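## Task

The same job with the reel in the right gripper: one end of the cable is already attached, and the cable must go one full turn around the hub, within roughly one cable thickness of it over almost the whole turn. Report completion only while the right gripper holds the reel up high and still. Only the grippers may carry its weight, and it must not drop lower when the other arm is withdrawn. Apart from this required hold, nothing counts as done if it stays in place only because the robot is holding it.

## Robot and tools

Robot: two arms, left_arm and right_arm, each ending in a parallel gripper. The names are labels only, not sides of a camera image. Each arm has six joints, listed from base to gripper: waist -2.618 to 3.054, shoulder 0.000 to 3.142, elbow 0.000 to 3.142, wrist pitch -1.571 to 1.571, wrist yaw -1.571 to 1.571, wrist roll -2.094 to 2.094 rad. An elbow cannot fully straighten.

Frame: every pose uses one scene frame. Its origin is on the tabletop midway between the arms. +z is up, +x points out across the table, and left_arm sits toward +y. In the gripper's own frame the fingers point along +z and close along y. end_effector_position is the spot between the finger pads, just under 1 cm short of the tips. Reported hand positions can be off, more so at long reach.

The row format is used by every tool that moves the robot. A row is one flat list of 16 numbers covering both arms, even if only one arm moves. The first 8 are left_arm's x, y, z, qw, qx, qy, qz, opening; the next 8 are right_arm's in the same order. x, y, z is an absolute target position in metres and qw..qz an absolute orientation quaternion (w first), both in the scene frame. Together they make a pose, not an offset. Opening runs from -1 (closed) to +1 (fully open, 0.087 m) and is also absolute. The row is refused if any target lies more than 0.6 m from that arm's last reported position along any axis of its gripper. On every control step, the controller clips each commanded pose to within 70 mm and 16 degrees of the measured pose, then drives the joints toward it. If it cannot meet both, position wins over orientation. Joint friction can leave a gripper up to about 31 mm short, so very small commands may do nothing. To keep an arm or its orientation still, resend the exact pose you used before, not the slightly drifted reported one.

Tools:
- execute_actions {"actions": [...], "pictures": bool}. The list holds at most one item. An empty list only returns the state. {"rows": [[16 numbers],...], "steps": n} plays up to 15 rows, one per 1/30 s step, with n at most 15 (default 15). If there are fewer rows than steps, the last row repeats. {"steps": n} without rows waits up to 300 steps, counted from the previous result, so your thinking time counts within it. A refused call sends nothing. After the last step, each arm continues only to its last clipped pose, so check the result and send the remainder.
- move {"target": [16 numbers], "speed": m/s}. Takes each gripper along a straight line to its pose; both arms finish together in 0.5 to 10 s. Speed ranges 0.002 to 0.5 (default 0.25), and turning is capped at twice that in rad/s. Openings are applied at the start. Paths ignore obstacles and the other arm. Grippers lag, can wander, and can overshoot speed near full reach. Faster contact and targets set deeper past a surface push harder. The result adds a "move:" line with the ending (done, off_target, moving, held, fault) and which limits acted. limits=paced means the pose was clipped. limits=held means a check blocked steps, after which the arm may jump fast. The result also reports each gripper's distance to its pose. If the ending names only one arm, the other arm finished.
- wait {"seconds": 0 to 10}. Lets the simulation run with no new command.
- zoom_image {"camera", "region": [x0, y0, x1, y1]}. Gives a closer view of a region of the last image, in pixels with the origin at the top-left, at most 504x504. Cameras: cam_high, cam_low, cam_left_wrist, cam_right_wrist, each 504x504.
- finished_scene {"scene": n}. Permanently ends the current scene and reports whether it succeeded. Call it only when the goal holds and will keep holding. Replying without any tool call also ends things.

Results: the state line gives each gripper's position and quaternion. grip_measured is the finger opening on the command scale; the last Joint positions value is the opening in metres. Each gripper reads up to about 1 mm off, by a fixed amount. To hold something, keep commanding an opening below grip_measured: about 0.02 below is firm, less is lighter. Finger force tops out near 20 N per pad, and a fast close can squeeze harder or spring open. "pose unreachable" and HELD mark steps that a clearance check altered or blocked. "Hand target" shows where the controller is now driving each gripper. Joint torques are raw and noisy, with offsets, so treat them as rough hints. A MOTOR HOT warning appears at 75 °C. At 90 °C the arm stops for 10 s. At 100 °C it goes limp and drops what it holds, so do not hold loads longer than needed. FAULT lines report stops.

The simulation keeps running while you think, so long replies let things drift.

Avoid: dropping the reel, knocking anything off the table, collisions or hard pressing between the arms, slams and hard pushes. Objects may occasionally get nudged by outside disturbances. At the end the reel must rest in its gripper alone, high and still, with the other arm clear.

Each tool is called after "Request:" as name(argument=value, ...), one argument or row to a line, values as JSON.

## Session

Request:
execute_actions(
  actions=[],
)

Scene clock: 0.00 s of 4800.00 s.
left_arm: end_effector_position=(+0.3589, +0.3040, +0.4700) grip_measured=+0.994 end_effector_quat_wxyz=(+0.829, +0.132, +0.535, +0.094) | right_arm: end_effector_position=(+0.1220, +0.0889, +0.4278) grip_measured=-0.955 end_effector_quat_wxyz=(+0.421, -0.510, +0.671, +0.334)
Joint positions: left_arm=[-0.123  0.878  1.008  0.278  0.128  0.3    0.087] | right_arm=[ 1.063  1.56   2.195 -1.076 -0.145 -0.048  0.002]
Joint velocities: left_arm=[ 0.012 -0.002 -0.022 -0.037  0.037 -0.007  0.   ] | right_arm=[ 0.002  0.012  0.012 -0.022 -0.022 -0.007 -0.   ]
Joint torques (N m, as the arm reports them, + toward a larger angle): no reading
Motor temperatures (°C, as the motors report them): left_arm=[24 24 25 30 22 23] | right_arm=[21 26 29 28 22 24]
Hand target (left_arm): +0.359, +0.304, +0.470; +0.829, +0.132, +0.535, +0.094
Hand target (right_arm): +0.125, +0.095, +0.440; +0.442, -0.503, +0.657, +0.346

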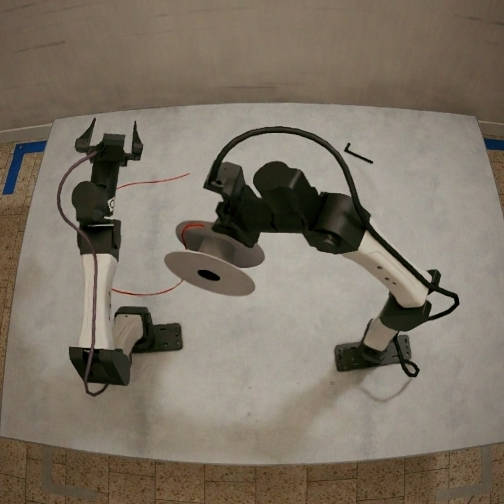

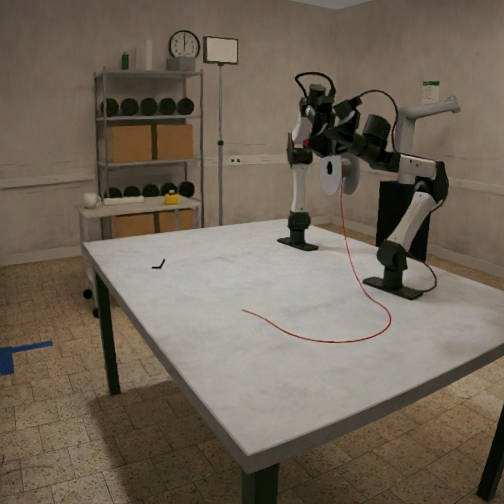

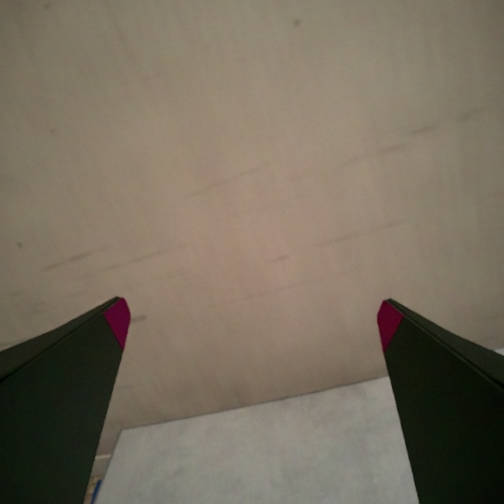

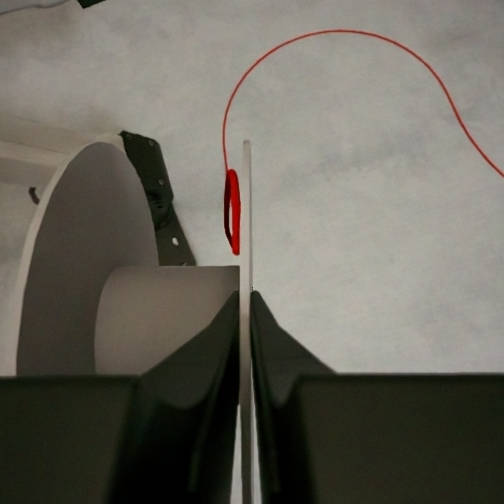

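Request:
move(
  target=[0.22,0.24,0.35,0.206,-0.496,0.778,-0.323,1, 0.32,-0.24,0.36,0.53,-0.087,0.84,0.063,-1],
  speed=0.2,
)

Scene clock: 9.03 s of 4800.00 s.
left_arm: end_effector_position=(+0.2162, +0.2405, +0.3583) grip_measured=+0.994 end_effector_quat_wxyz=(+0.223, -0.487, +0.776, -0.333) | right_arm: end_effector_position=(+0.3128, -0.2413, +0.3482) grip_measured=-0.955 end_effector_quat_wxyz=(+0.496, -0.083, +0.861, +0.069)
Joint positions: left_arm=[ 0.09   1.024  1.668 -1.5    0.456 -1.071  0.087] | right_arm=[-0.097  1.214  1.603 -0.922 -0.203 -0.076  0.002]
Joint velocities: left_arm=[-0.002 -0.017 -0.002 -0.007  0.007 -0.022 -0.001] | right_arm=[-0.002  0.002  0.002  0.095  0.051 -0.022 -0.002]
Joint torques (N m, as the arm reports them, + toward a larger angle): left_arm=[ 0.72  1.46  5.37  1.75  0.28 -0.06] | right_arm=[-0.59 -2.95  5.37  2.67 -0.1   0.02]
Motor temperatures (°C, as the motors report them): left_arm=[24 24 27 32 22 23] | right_arm=[21 26 30 31 22 24]
Hand target (left_arm): +0.218, +0.241, +0.352; +0.203, -0.497, +0.776, -0.330
Hand target (right_arm): +0.324, -0.242, +0.361; +0.525, -0.082, +0.844, +0.070
Off the commanded pose (left_arm): 0.009 m, 3 deg.
Off the commanded pose (right_arm): 0.014 m, 5 deg.
move: off_target (left_arm, right_arm)

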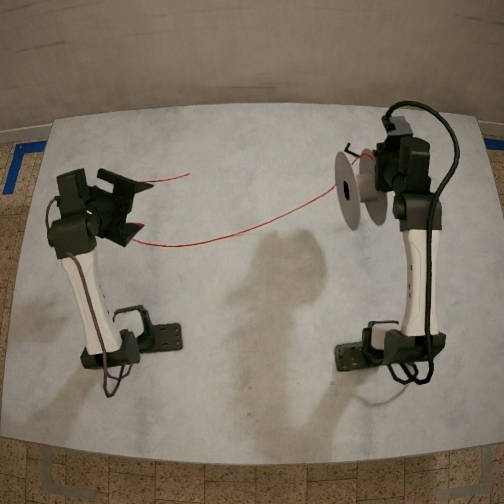

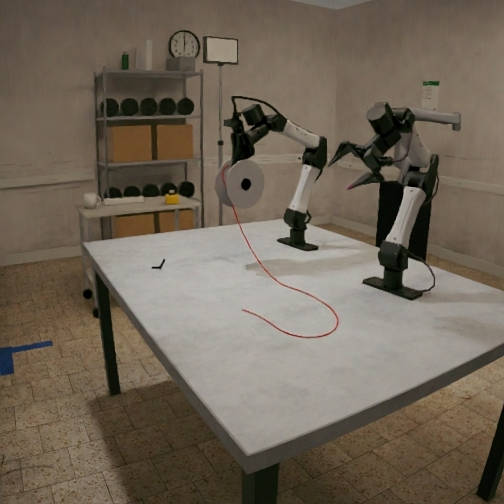

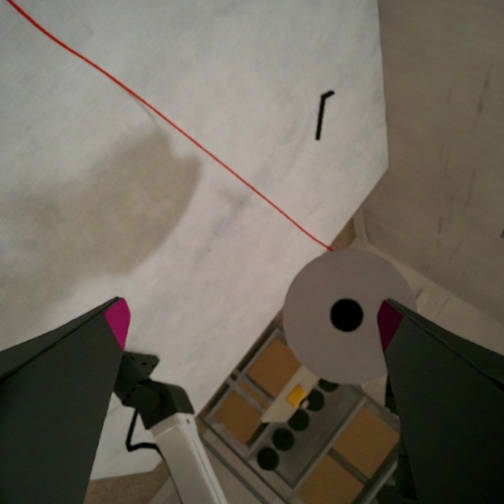

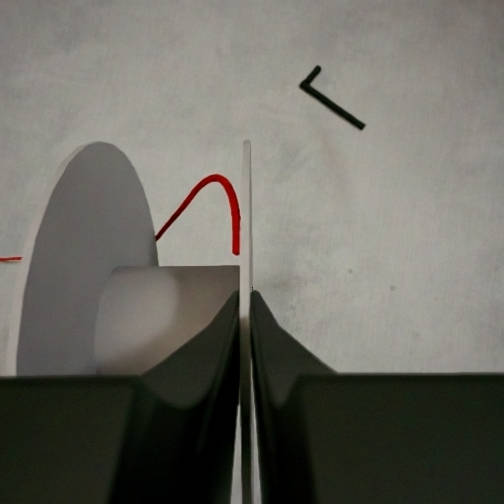

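Request:
move(
  target=[0.26,0.05,0.12,0.246,-0.594,0.707,-0.293,0.8, 0.32,-0.24,0.36,0.53,-0.087,0.84,0.063,-1],
  speed=0.2,
)

Scene clock: 13.23 s of 4800.00 s.
left_arm: end_effector_position=(+0.2620, +0.0461, +0.1360) grip_measured=+0.800 end_effector_quat_wxyz=(+0.237, -0.546, +0.737, -0.322) | right_arm: end_effector_position=(+0.3150, -0.2434, +0.3409) grip_measured=-0.955 end_effector_quat_wxyz=(+0.492, -0.080, +0.865, +0.065)
Joint positions: left_arm=[-1.117  1.221  0.785 -0.44  -0.481 -2.082  0.079] | right_arm=[-0.097  1.214  1.578 -0.907 -0.191 -0.076  0.002]
Joint velocities: left_arm=[-0.002 -0.007 -0.007  0.051 -0.066  0.022 -0.001] | right_arm=[ 0.007  0.017 -0.007  0.037  0.007 -0.022 -0.001]
Joint torques (N m, as the arm reports them, + toward a larger angle): left_arm=[-0.6  -3.29  5.8   1.76 -0.35 -0.13] | right_arm=[ 1.11 -4.89  5.44  2.66  0.03 -0.03]
Motor temperatures (°C, as the motors report them): left_arm=[24 24 27 32 22 23] | right_arm=[21 26 30 32 22 24]
Hand target (left_arm): +0.257, +0.051, +0.118; +0.239, -0.546, +0.744, -0.302
Hand target (right_arm): +0.319, -0.240, +0.360; +0.530, -0.087, +0.841, +0.063
Off the commanded pose (left_arm): 0.017 m, 7 deg.
Off the commanded pose (right_arm): 0.020 m, 5 deg.
joint sent to its limit (left arm) — the command would take joint 6 (wrist roll) past its lower limit, so that joint was sent only as far as its limit.
move: off_target (left_arm, right_arm)

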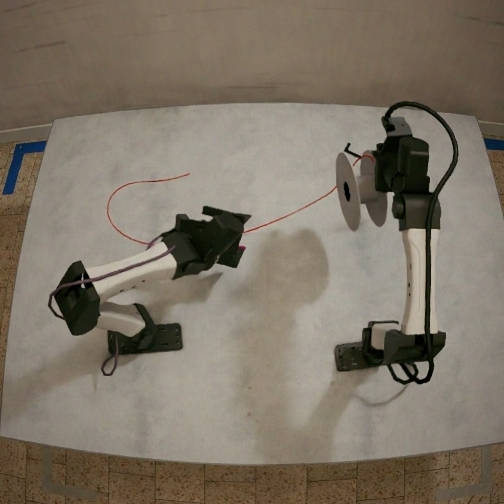

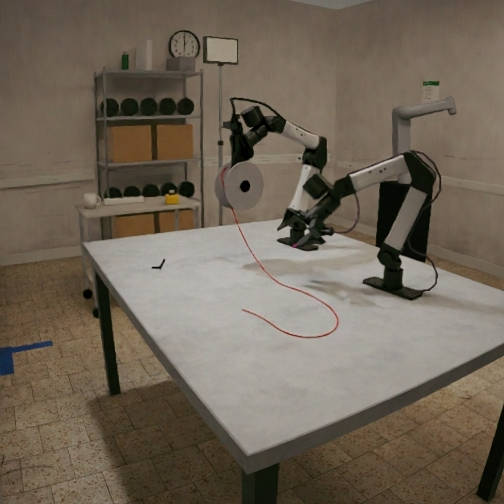

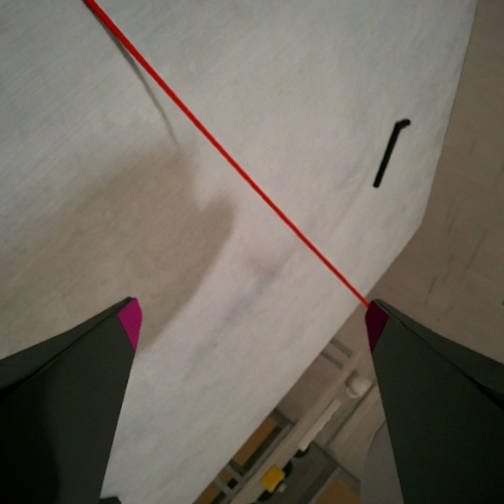

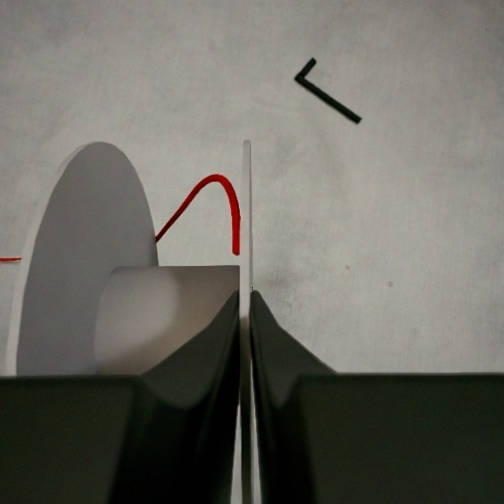

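Request:
move(
  target=[0.30,0.02,0.045,0.225,-0.546,0.745,-0.31,0.8, 0.22,-0.24,0.36,0.53,-0.087,0.84,0.063,-1],
  speed=0.1,
)

Scene clock: 18.17 s of 4800.00 s.
left_arm: end_effector_position=(+0.3043, +0.0119, +0.0642) grip_measured=+0.800 end_effector_quat_wxyz=(+0.227, -0.547, +0.734, -0.332) | right_arm: end_effector_position=(+0.2164, -0.2438, +0.3501) grip_measured=-0.955 end_effector_quat_wxyz=(+0.504, -0.080, +0.858, +0.062)
Joint positions: left_arm=[-1.047  1.552  0.719  0.001 -0.417 -2.031  0.079] | right_arm=[-0.097  0.919  1.499 -1.094 -0.188 -0.076  0.002]
Joint velocities: left_arm=[-0.002 -0.012 -0.002  0.007 -0.066 -0.066  0.   ] | right_arm=[-0.032 -0.017  0.002  0.007 -0.051  0.007  0.   ]
Joint torques (N m, as the arm reports them, + toward a larger angle): left_arm=[ 0.72 -5.49  5.34  1.84 -0.1   0.07] | right_arm=[ 1.33 -1.05  4.75  2.48  0.01 -0.03]
Motor temperatures (°C, as the motors report them): left_arm=[24 24 27 32 22 23] | right_arm=[21 26 30 33 22 24]
Hand target (left_arm): +0.299, +0.021, +0.046; +0.225, -0.546, +0.745, -0.310
Hand target (right_arm): +0.220, -0.241, +0.361; +0.530, -0.087, +0.841, +0.063
Off the commanded pose (left_arm): 0.021 m, 3 deg.
Off the commanded pose (right_arm): 0.011 m, 4 deg.
move: off_target (left_arm, right_arm)

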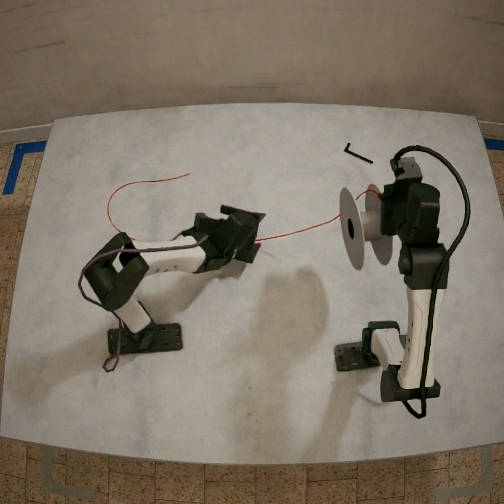

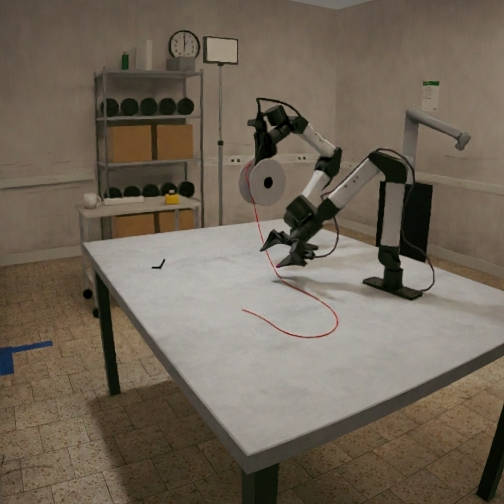

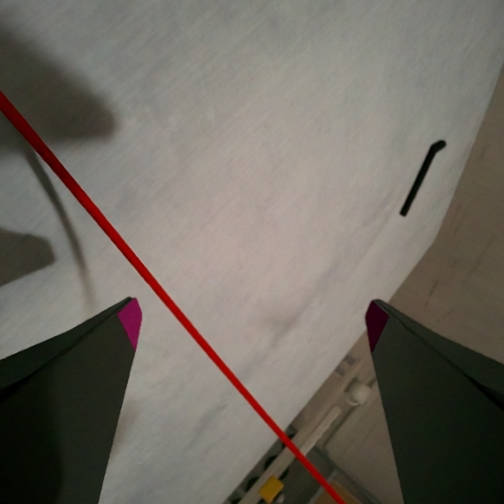

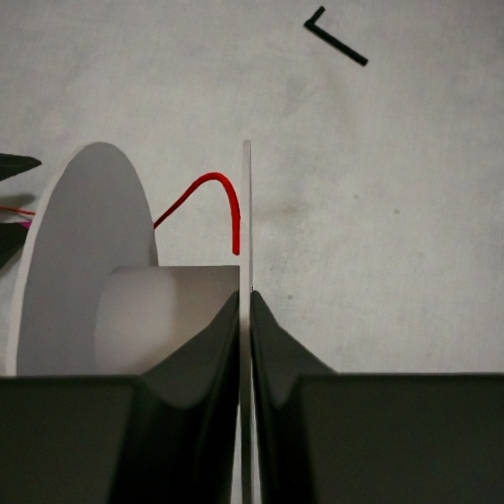

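Request:
move(
  target=[0.265,0.01,0.04,0.225,-0.546,0.745,-0.31,0.8, 0.22,-0.24,0.36,0.53,-0.087,0.84,0.063,-1],
  speed=0.1,
)

Request:
move(
  target=[0.285,-0.015,0.03,0.225,-0.546,0.745,-0.31,0.2, 0.22,-0.24,0.36,0.53,-0.087,0.84,0.063,-1],
  speed=0.1,
)

Scene clock: 21.30 s of 4800.00 s.
left_arm: end_effector_position=(+0.2716, +0.0024, +0.0490) grip_measured=+0.800 end_effector_quat_wxyz=(+0.222, -0.532, +0.750, -0.325) | right_arm: end_effector_position=(+0.2134, -0.2425, +0.3465) grip_measured=-0.955 end_effector_quat_wxyz=(+0.496, -0.083, +0.862, +0.063)
Joint positions: left_arm=[-1.149  1.552  0.671  0.002 -0.459 -2.081  0.079] | right_arm=[-0.086  0.919  1.499 -1.112 -0.182 -0.076  0.002]
Joint velocities: left_arm=[ 0.002 -0.012  0.017 -0.037 -0.007 -0.037  0.   ] | right_arm=[-0.012  0.007 -0.002 -0.037  0.051 -0.007  0.001]
Joint torques (N m, as the arm reports them, + toward a larger angle): left_arm=[-0.47 -7.57  5.07  1.66 -0.35 -0.13] | right_arm=[ 1.32 -1.52  4.18  2.62  0.03  0.02]
Motor temperatures (°C, as the motors report them): left_arm=[24 25 27 33 22 23] | right_arm=[21 26 30 34 22 24]
Hand target (left_arm): +0.265, +0.010, +0.040; +0.224, -0.533, +0.753, -0.313
Hand target (right_arm): +0.219, -0.240, +0.360; +0.530, -0.087, +0.841, +0.063
Off the commanded pose (left_arm): 0.013 m, 2 deg.
Off the commanded pose (right_arm): 0.015 m, 5 deg.
joint sent to its limit (left arm) — the command would take joint 6 (wrist roll) past its lower limit, so that joint was sent only as far as its limit.
move: off_target (left_arm, right_arm)

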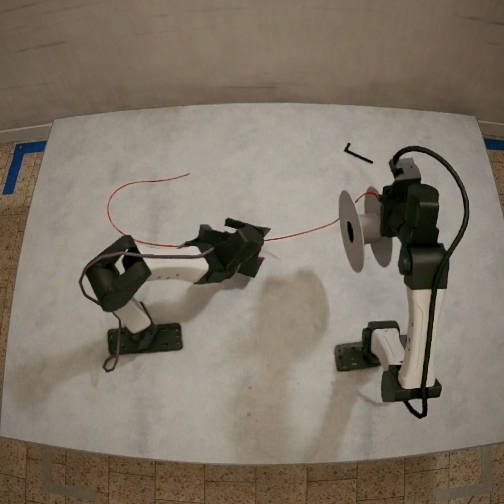

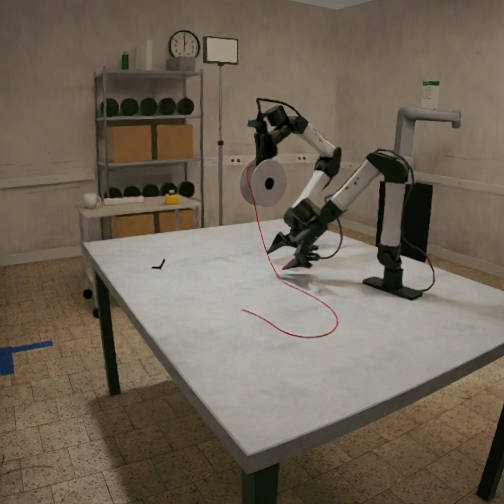

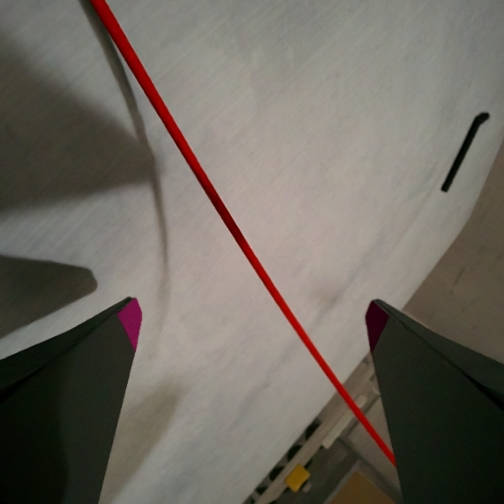

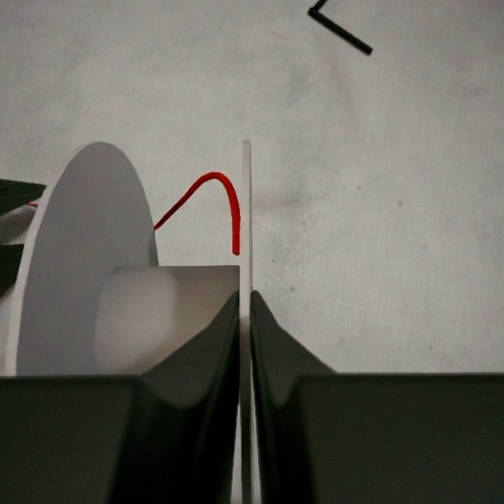

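Scene clock: 22.10 s of 4800.00 s.
left_arm: end_effector_position=(+0.2794, -0.0100, +0.0294) grip_measured=+0.200 end_effector_quat_wxyz=(+0.222, -0.532, +0.756, -0.311) | right_arm: end_effector_position=(+0.2134, -0.2425, +0.3465) grip_measured=-0.955 end_effector_quat_wxyz=(+0.496, -0.083, +0.862, +0.063)
Joint positions: left_arm=[-1.149  1.669  0.722  0.036 -0.459 -2.082  0.052] | right_arm=[-0.086  0.919  1.499 -1.112 -0.182 -0.076  0.002]
Joint velocities: left_arm=[-0.002 -0.007 -0.017  0.037  0.022 -0.022 -0.001] | right_arm=[ 0.007  0.002  0.002 -0.007  0.007  0.11  -0.   ]
Joint torques (N m, as the arm reports them, + toward a larger angle): left_arm=[ 0.32 -5.97  9.    1.73 -0.32 -0.13] | right_arm=[ 1.14 -1.49  4.16  2.61  0.04  0.02]
Motor temperatures (°C, as the motors report them): left_arm=[24 25 27 33 22 23] | right_arm=[21 26 30 34 22 24]
Hand target (left_arm): +0.285, -0.015, +0.030; +0.224, -0.536, +0.751, -0.313
Hand target (right_arm): +0.219, -0.240, +0.360; +0.530, -0.087, +0.841, +0.063
Off the commanded pose (left_arm): 0.007 m, 2 deg.
Off the commanded pose (right_arm): 0.015 m, 5 deg.
joint sent to its limit (left arm) — the command would take joint 6 (wrist roll) past its lower limit, so that joint was sent only as far as its limit.
move: off_target (right_arm)

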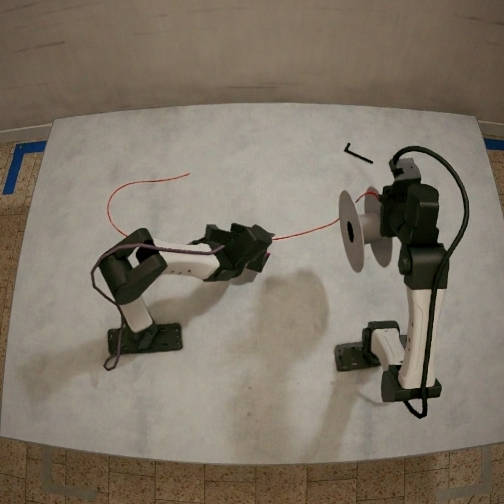

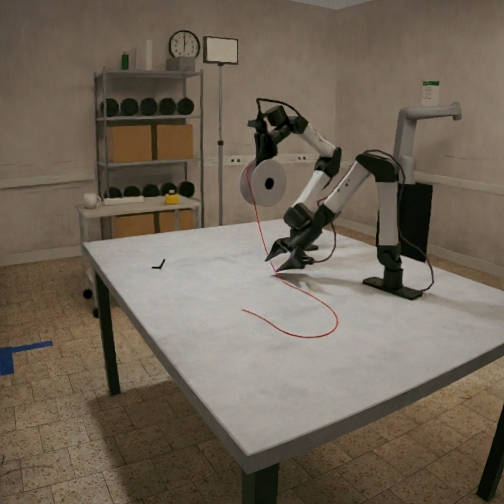

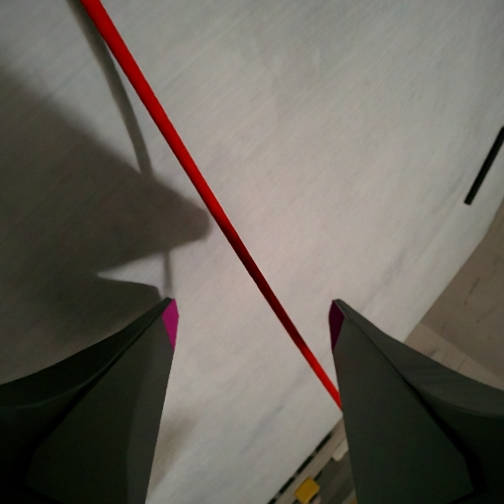

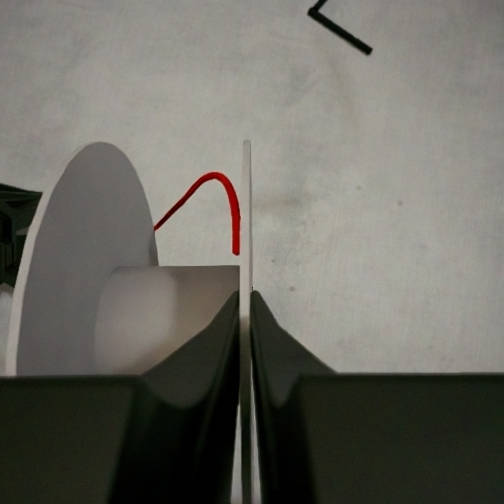

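Request:
move(
  target=[0.30,-0.045,0.04,0.225,-0.546,0.745,-0.31,0.2, 0.22,-0.24,0.36,0.53,-0.087,0.84,0.063,-1],
  speed=0.1,
)

Request:
move(
  target=[0.30,-0.045,0.04,0.225,-0.546,0.745,-0.31,-0.97, 0.22,-0.24,0.36,0.53,-0.087,0.84,0.063,-1],
)

Scene clock: 25.93 s of 4800.00 s.
left_arm: end_effector_position=(+0.2998, -0.0419, +0.0447) grip_measured=+0.200 end_effector_quat_wxyz=(+0.223, -0.532, +0.750, -0.322) | right_arm: end_effector_position=(+0.2135, -0.2425, +0.3467) grip_measured=-0.955 end_effector_quat_wxyz=(+0.497, -0.083, +0.862, +0.063)
Joint positions: left_arm=[-1.149  1.754  0.878 -0.01  -0.463 -2.082  0.052] | right_arm=[-0.086  0.919  1.499 -1.111 -0.182 -0.076  0.002]
Joint velocities: left_arm=[ 0.007  0.007  0.002  0.066  0.037 -0.066 -0.001] | right_arm=[ 0.002  0.007 -0.012  0.022 -0.007 -0.051  0.001]
Joint torques (N m, as the arm reports them, + toward a larger angle): left_arm=[-0.43 -6.97  9.19  1.54 -0.36 -0.12] | right_arm=[ 1.1  -1.47  4.14  2.63  0.03  0.02]
Motor temperatures (°C, as the motors report them): left_arm=[24 25 28 33 22 23] | right_arm=[21 26 30 34 22 24]
Hand target (left_arm): +0.300, -0.045, +0.040; +0.225, -0.534, +0.752, -0.314
Hand target (right_arm): +0.219, -0.240, +0.360; +0.530, -0.087, +0.841, +0.063
Off the commanded pose (left_arm): 0.006 m, 2 deg.
Off the commanded pose (right_arm): 0.015 m, 5 deg.
joint sent to its limit (left arm) — the command would take joint 6 (wrist roll) past its lower limit, so that joint was sent only as far as its limit.
move: off_target (right_arm)

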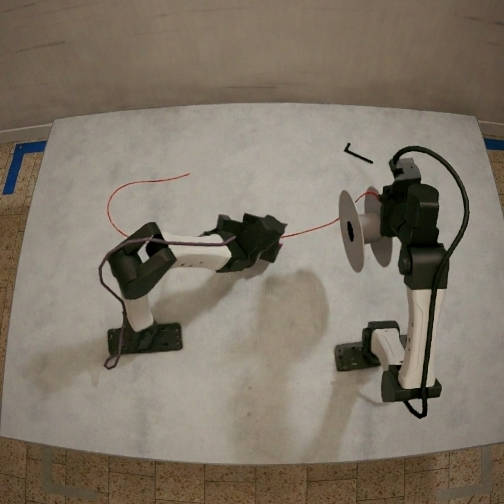

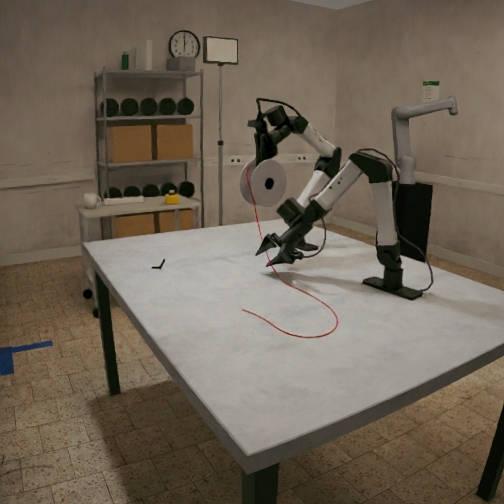

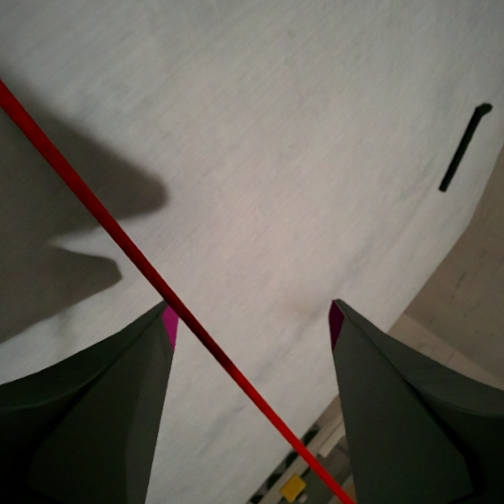

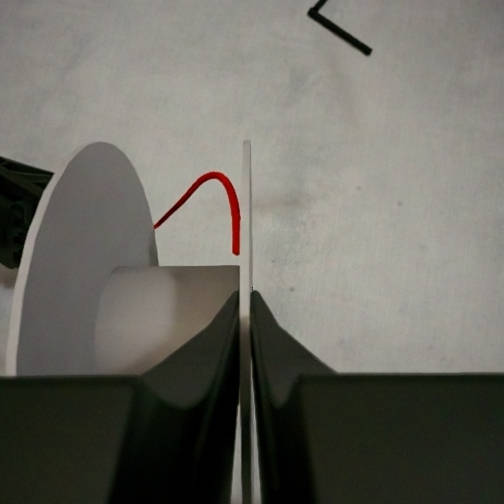

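Scene clock: 26.73 s of 4800.00 s.
left_arm: end_effector_position=(+0.2997, -0.0417, +0.0445) grip_measured=-0.968 end_effector_quat_wxyz=(+0.223, -0.532, +0.751, -0.322) | right_arm: end_effector_position=(+0.2133, -0.2425, +0.3464) grip_measured=-0.955 end_effector_quat_wxyz=(+0.496, -0.083, +0.862, +0.063)
Joint positions: left_arm=[-1.149  1.754  0.878 -0.011 -0.463 -2.082  0.001] | right_arm=[-0.086  0.919  1.499 -1.112 -0.182 -0.076  0.002]
Joint velocities: left_arm=[-0.002 -0.007  0.007 -0.007 -0.081  0.007 -0.001] | right_arm=[ 0.012  0.012  0.007  0.066  0.007  0.022 -0.   ]
Joint torques (N m, as the arm reports them, + toward a larger angle): left_arm=[-0.36 -7.04  9.19  1.53 -0.34 -0.12] | right_arm=[ 1.15 -1.4   4.17  2.68  0.03  0.01]
Motor temperatures (°C, as the motors report them): left_arm=[24 25 28 33 22 23] | right_arm=[21 26 30 35 22 24]
Hand target (left_arm): +0.300, -0.045, +0.040; +0.224, -0.534, +0.752, -0.314
Hand target (right_arm): +0.219, -0.240, +0.360; +0.530, -0.087, +0.841, +0.063
Off the commanded pose (left_arm): 0.006 m, 2 deg.
Off the commanded pose (right_arm): 0.015 m, 5 deg.
joint sent to its limit (left arm) — the command would take joint 6 (wrist roll) past its lower limit, so that joint was sent only as far as its limit.
move: off_target (right_arm)

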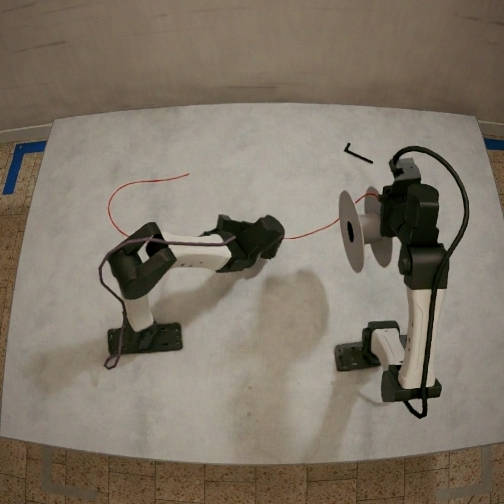

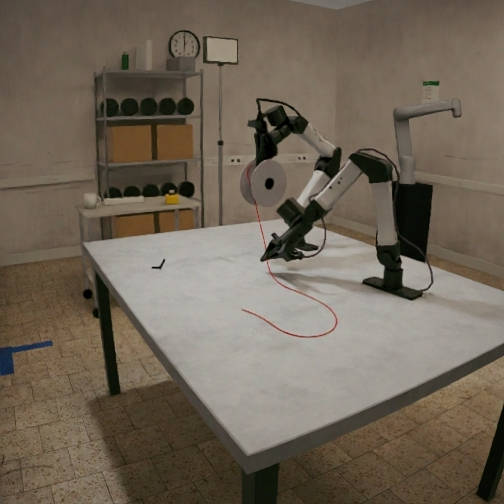

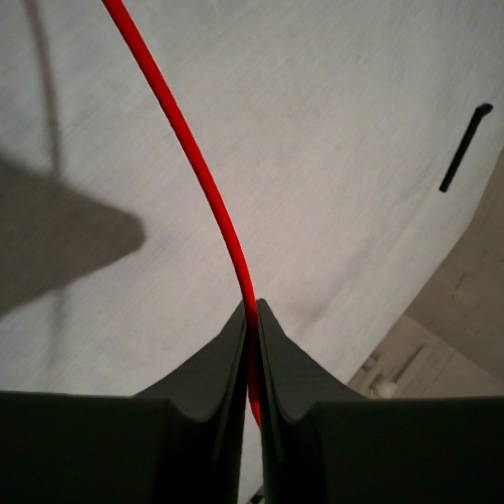

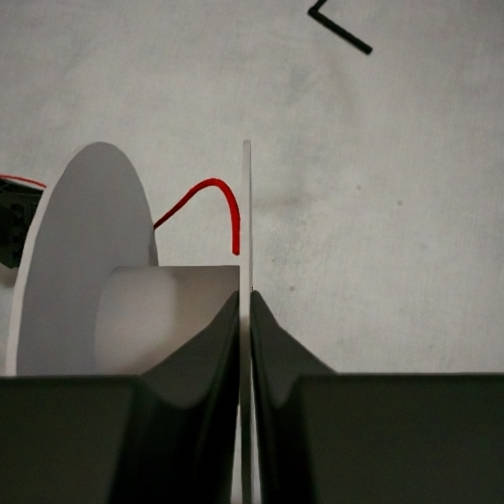

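Got it. Mirror sequence (shifted +0.03 in y).

Request:
move(
  target=[0.16,-0.06,0.2,0.299,-0.299,0.641,-0.641,-1, 0.36,-0.13,0.39,0.53,0.075,0.845,-0.045,-1],
  speed=0.13,
)

Scene clock: 32.20 s of 4800.00 s.
left_arm: end_effector_position=(+0.1638, -0.0662, +0.2107) grip_measured=-0.983 end_effector_quat_wxyz=(+0.299, -0.300, +0.632, -0.649) | right_arm: end_effector_position=(+0.3533, -0.1304, +0.3633) grip_measured=-0.955 end_effector_quat_wxyz=(+0.496, +0.047, +0.864, -0.068)
Joint positions: left_arm=[-1.581  1.39   0.417  1.001 -0.751 -1.563  0.001] | right_arm=[ 0.533  1.638  2.073 -1.136  0.689  0.411  0.002]
Joint velocities: left_arm=[ 0.012 -0.007 -0.007  0.022 -0.051 -0.007 -0.   ] | right_arm=[-0.007 -0.007 -0.002 -0.081  0.007  0.007  0.   ]
Joint torques (N m, as the arm reports them, + toward a larger angle): left_arm=[-0.6  -5.82  4.79  2.17 -0.03  0.07] | right_arm=[ 1.06 -6.49  8.27  2.09  0.63  0.11]
Motor temperatures (°C, as the motors report them): left_arm=[24 26 28 33 22 23] | right_arm=[21 26 31 35 22 24]
Hand target (left_arm): +0.161, -0.061, +0.201; +0.303, -0.294, +0.641, -0.641
Hand target (right_arm): +0.357, -0.127, +0.387; +0.530, +0.072, +0.843, -0.049
Off the commanded pose (left_arm): 0.013 m, 1 deg.
Off the commanded pose (right_arm): 0.028 m, 6 deg.
move: off_target (left_arm, right_arm)

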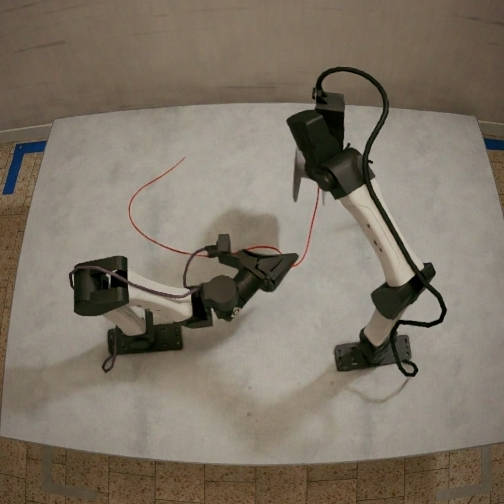

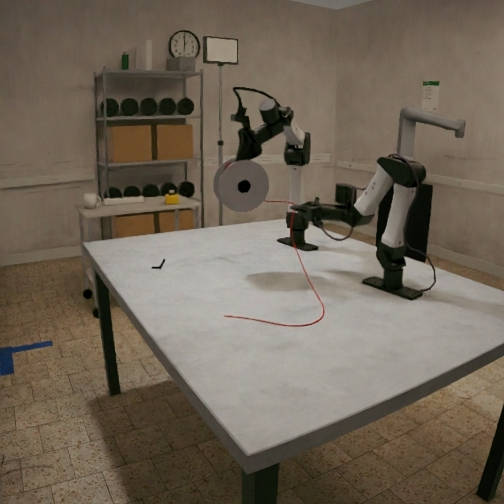

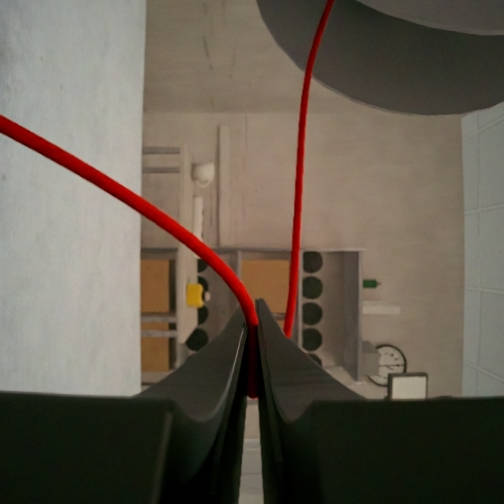

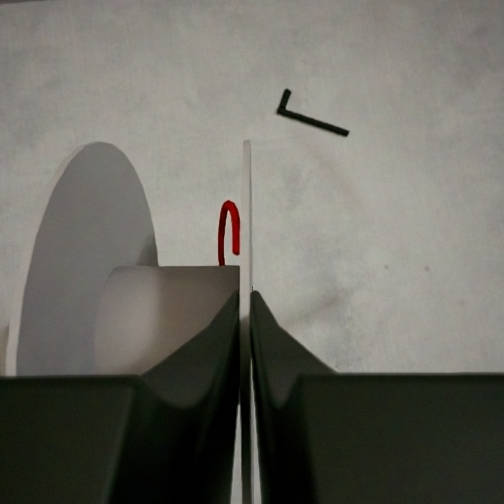

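Request:
move(
  target=[0.20,-0.02,0.31,0.299,-0.299,0.641,-0.641,-1, 0.36,-0.13,0.31,0.53,0.075,0.845,-0.045,-1],
  speed=0.1,
)

Request:
move(
  target=[0.28,-0.02,0.36,0.299,-0.299,0.641,-0.641,-1, 0.36,-0.13,0.31,0.53,0.075,0.845,-0.045,-1],
  speed=0.08,
)

Scene clock: 36.60 s of 4800.00 s.
left_arm: end_effector_position=(+0.1999, -0.0231, +0.2970) grip_measured=-0.983 end_effector_quat_wxyz=(+0.303, -0.296, +0.649, -0.632) | right_arm: end_effector_position=(+0.3542, -0.1281, +0.2892) grip_measured=-0.955 end_effector_quat_wxyz=(+0.495, +0.049, +0.865, -0.064)
Joint positions: left_arm=[-1.375  0.993  0.626  0.345 -0.546 -1.564  0.001] | right_arm=[ 0.533  1.488  1.588 -0.801  0.681  0.417  0.002]
Joint velocities: left_arm=[-0.012 -0.007 -0.007  0.007  0.037 -0.022  0.   ] | right_arm=[ 0.002 -0.002  0.027  0.037  0.051 -0.007 -0.001]
Joint torques (N m, as the arm reports them, + toward a larger angle): left_arm=[ 0.71 -4.14 10.9   2.11  0.16 -0.1 ] | right_arm=[-0.2  -8.17  5.9   2.3   0.5   0.08]
Motor temperatures (°C, as the motors report them): left_arm=[24 26 28 33 22 23] | right_arm=[21 27 31 35 22 24]
Hand target (left_arm): +0.200, -0.021, +0.310; +0.298, -0.299, +0.641, -0.641
Hand target (right_arm): +0.358, -0.131, +0.310; +0.528, +0.075, +0.845, -0.045
Off the commanded pose (left_arm): 0.013 m, 2 deg.
Off the commanded pose (right_arm): 0.022 m, 6 deg.
move: off_target (left_arm, right_arm)

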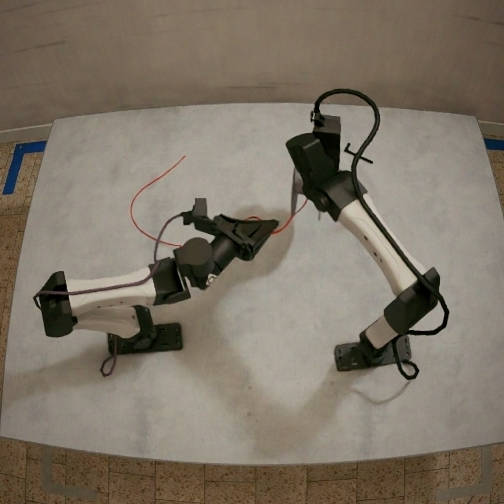

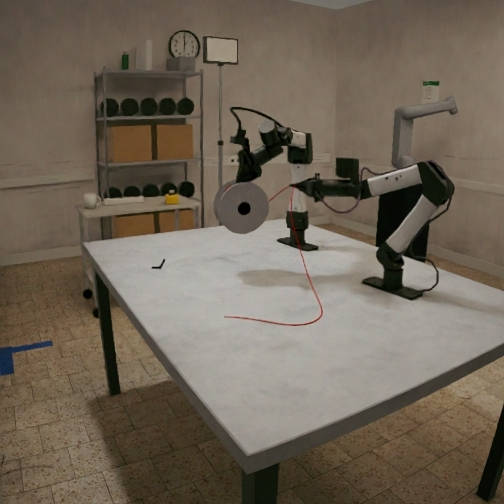

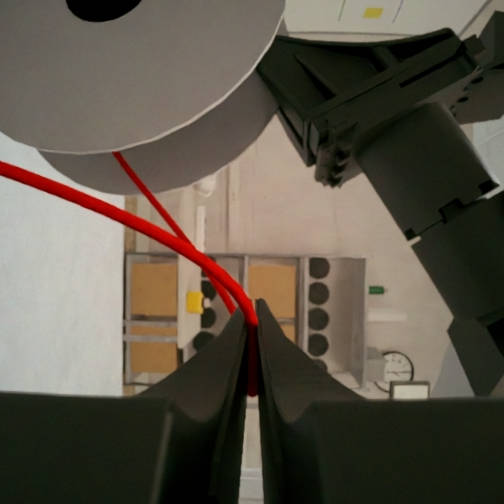

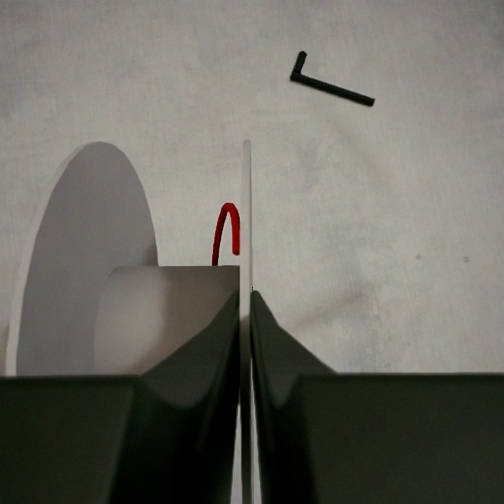

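Scene clock: 38.37 s of 4800.00 s.
left_arm: end_effector_position=(+0.2763, -0.0174, +0.3588) grip_measured=-0.983 end_effector_quat_wxyz=(+0.303, -0.297, +0.638, -0.643) | right_arm: end_effector_position=(+0.3546, -0.1270, +0.2894) grip_measured=-0.955 end_effector_quat_wxyz=(+0.496, +0.048, +0.865, -0.061)
Joint positions: left_arm=[-1.049  1.122  0.903  0.229 -0.221 -1.564  0.001] | right_arm=[ 0.533  1.488  1.588 -0.798  0.676  0.417  0.002]
Joint velocities: left_arm=[-0.002 -0.017  0.012 -0.051  0.066  0.037 -0.001] | right_arm=[ 0.007 -0.007 -0.017  0.022 -0.007  0.007  0.   ]
Joint torques (N m, as the arm reports them, + toward a larger angle): left_arm=[ 0.7  -2.42 11.17  2.27  0.15 -0.11] | right_arm=[-0.21 -7.88  6.21  2.28  0.53  0.07]
Motor temperatures (°C, as the motors report them): left_arm=[24 26 29 34 22 23] | right_arm=[21 27 32 35 22 24]
Hand target (left_arm): +0.280, -0.020, +0.360; +0.298, -0.300, +0.641, -0.641
Hand target (right_arm): +0.359, -0.130, +0.310; +0.528, +0.075, +0.845, -0.045
Off the commanded pose (left_arm): 0.005 m, 1 deg.
Off the commanded pose (right_arm): 0.021 m, 6 deg.
move: off_target (right_arm)

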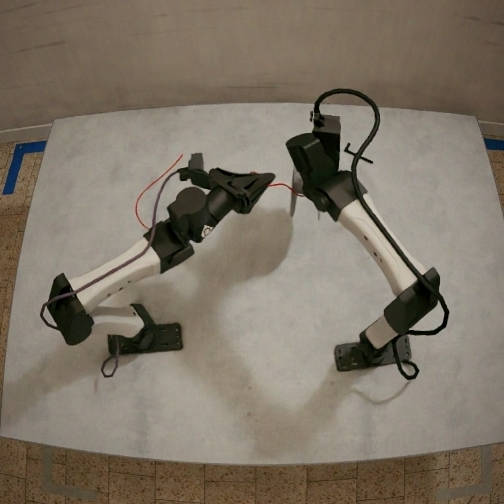

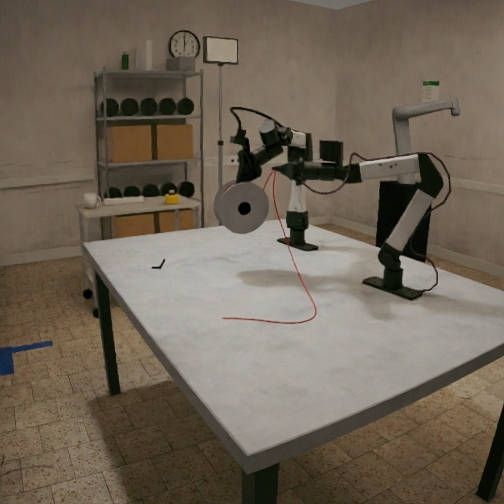

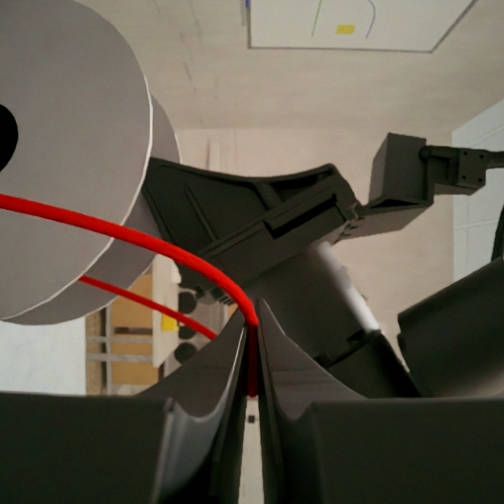

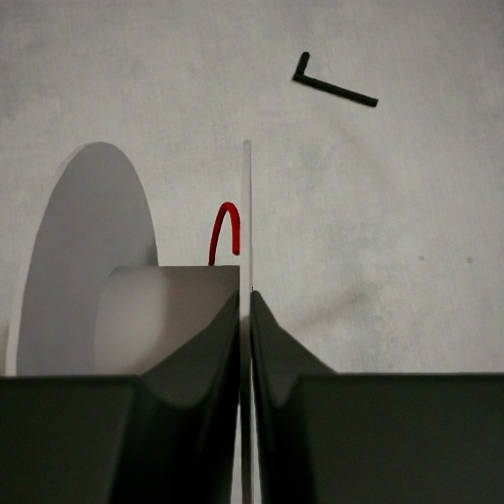

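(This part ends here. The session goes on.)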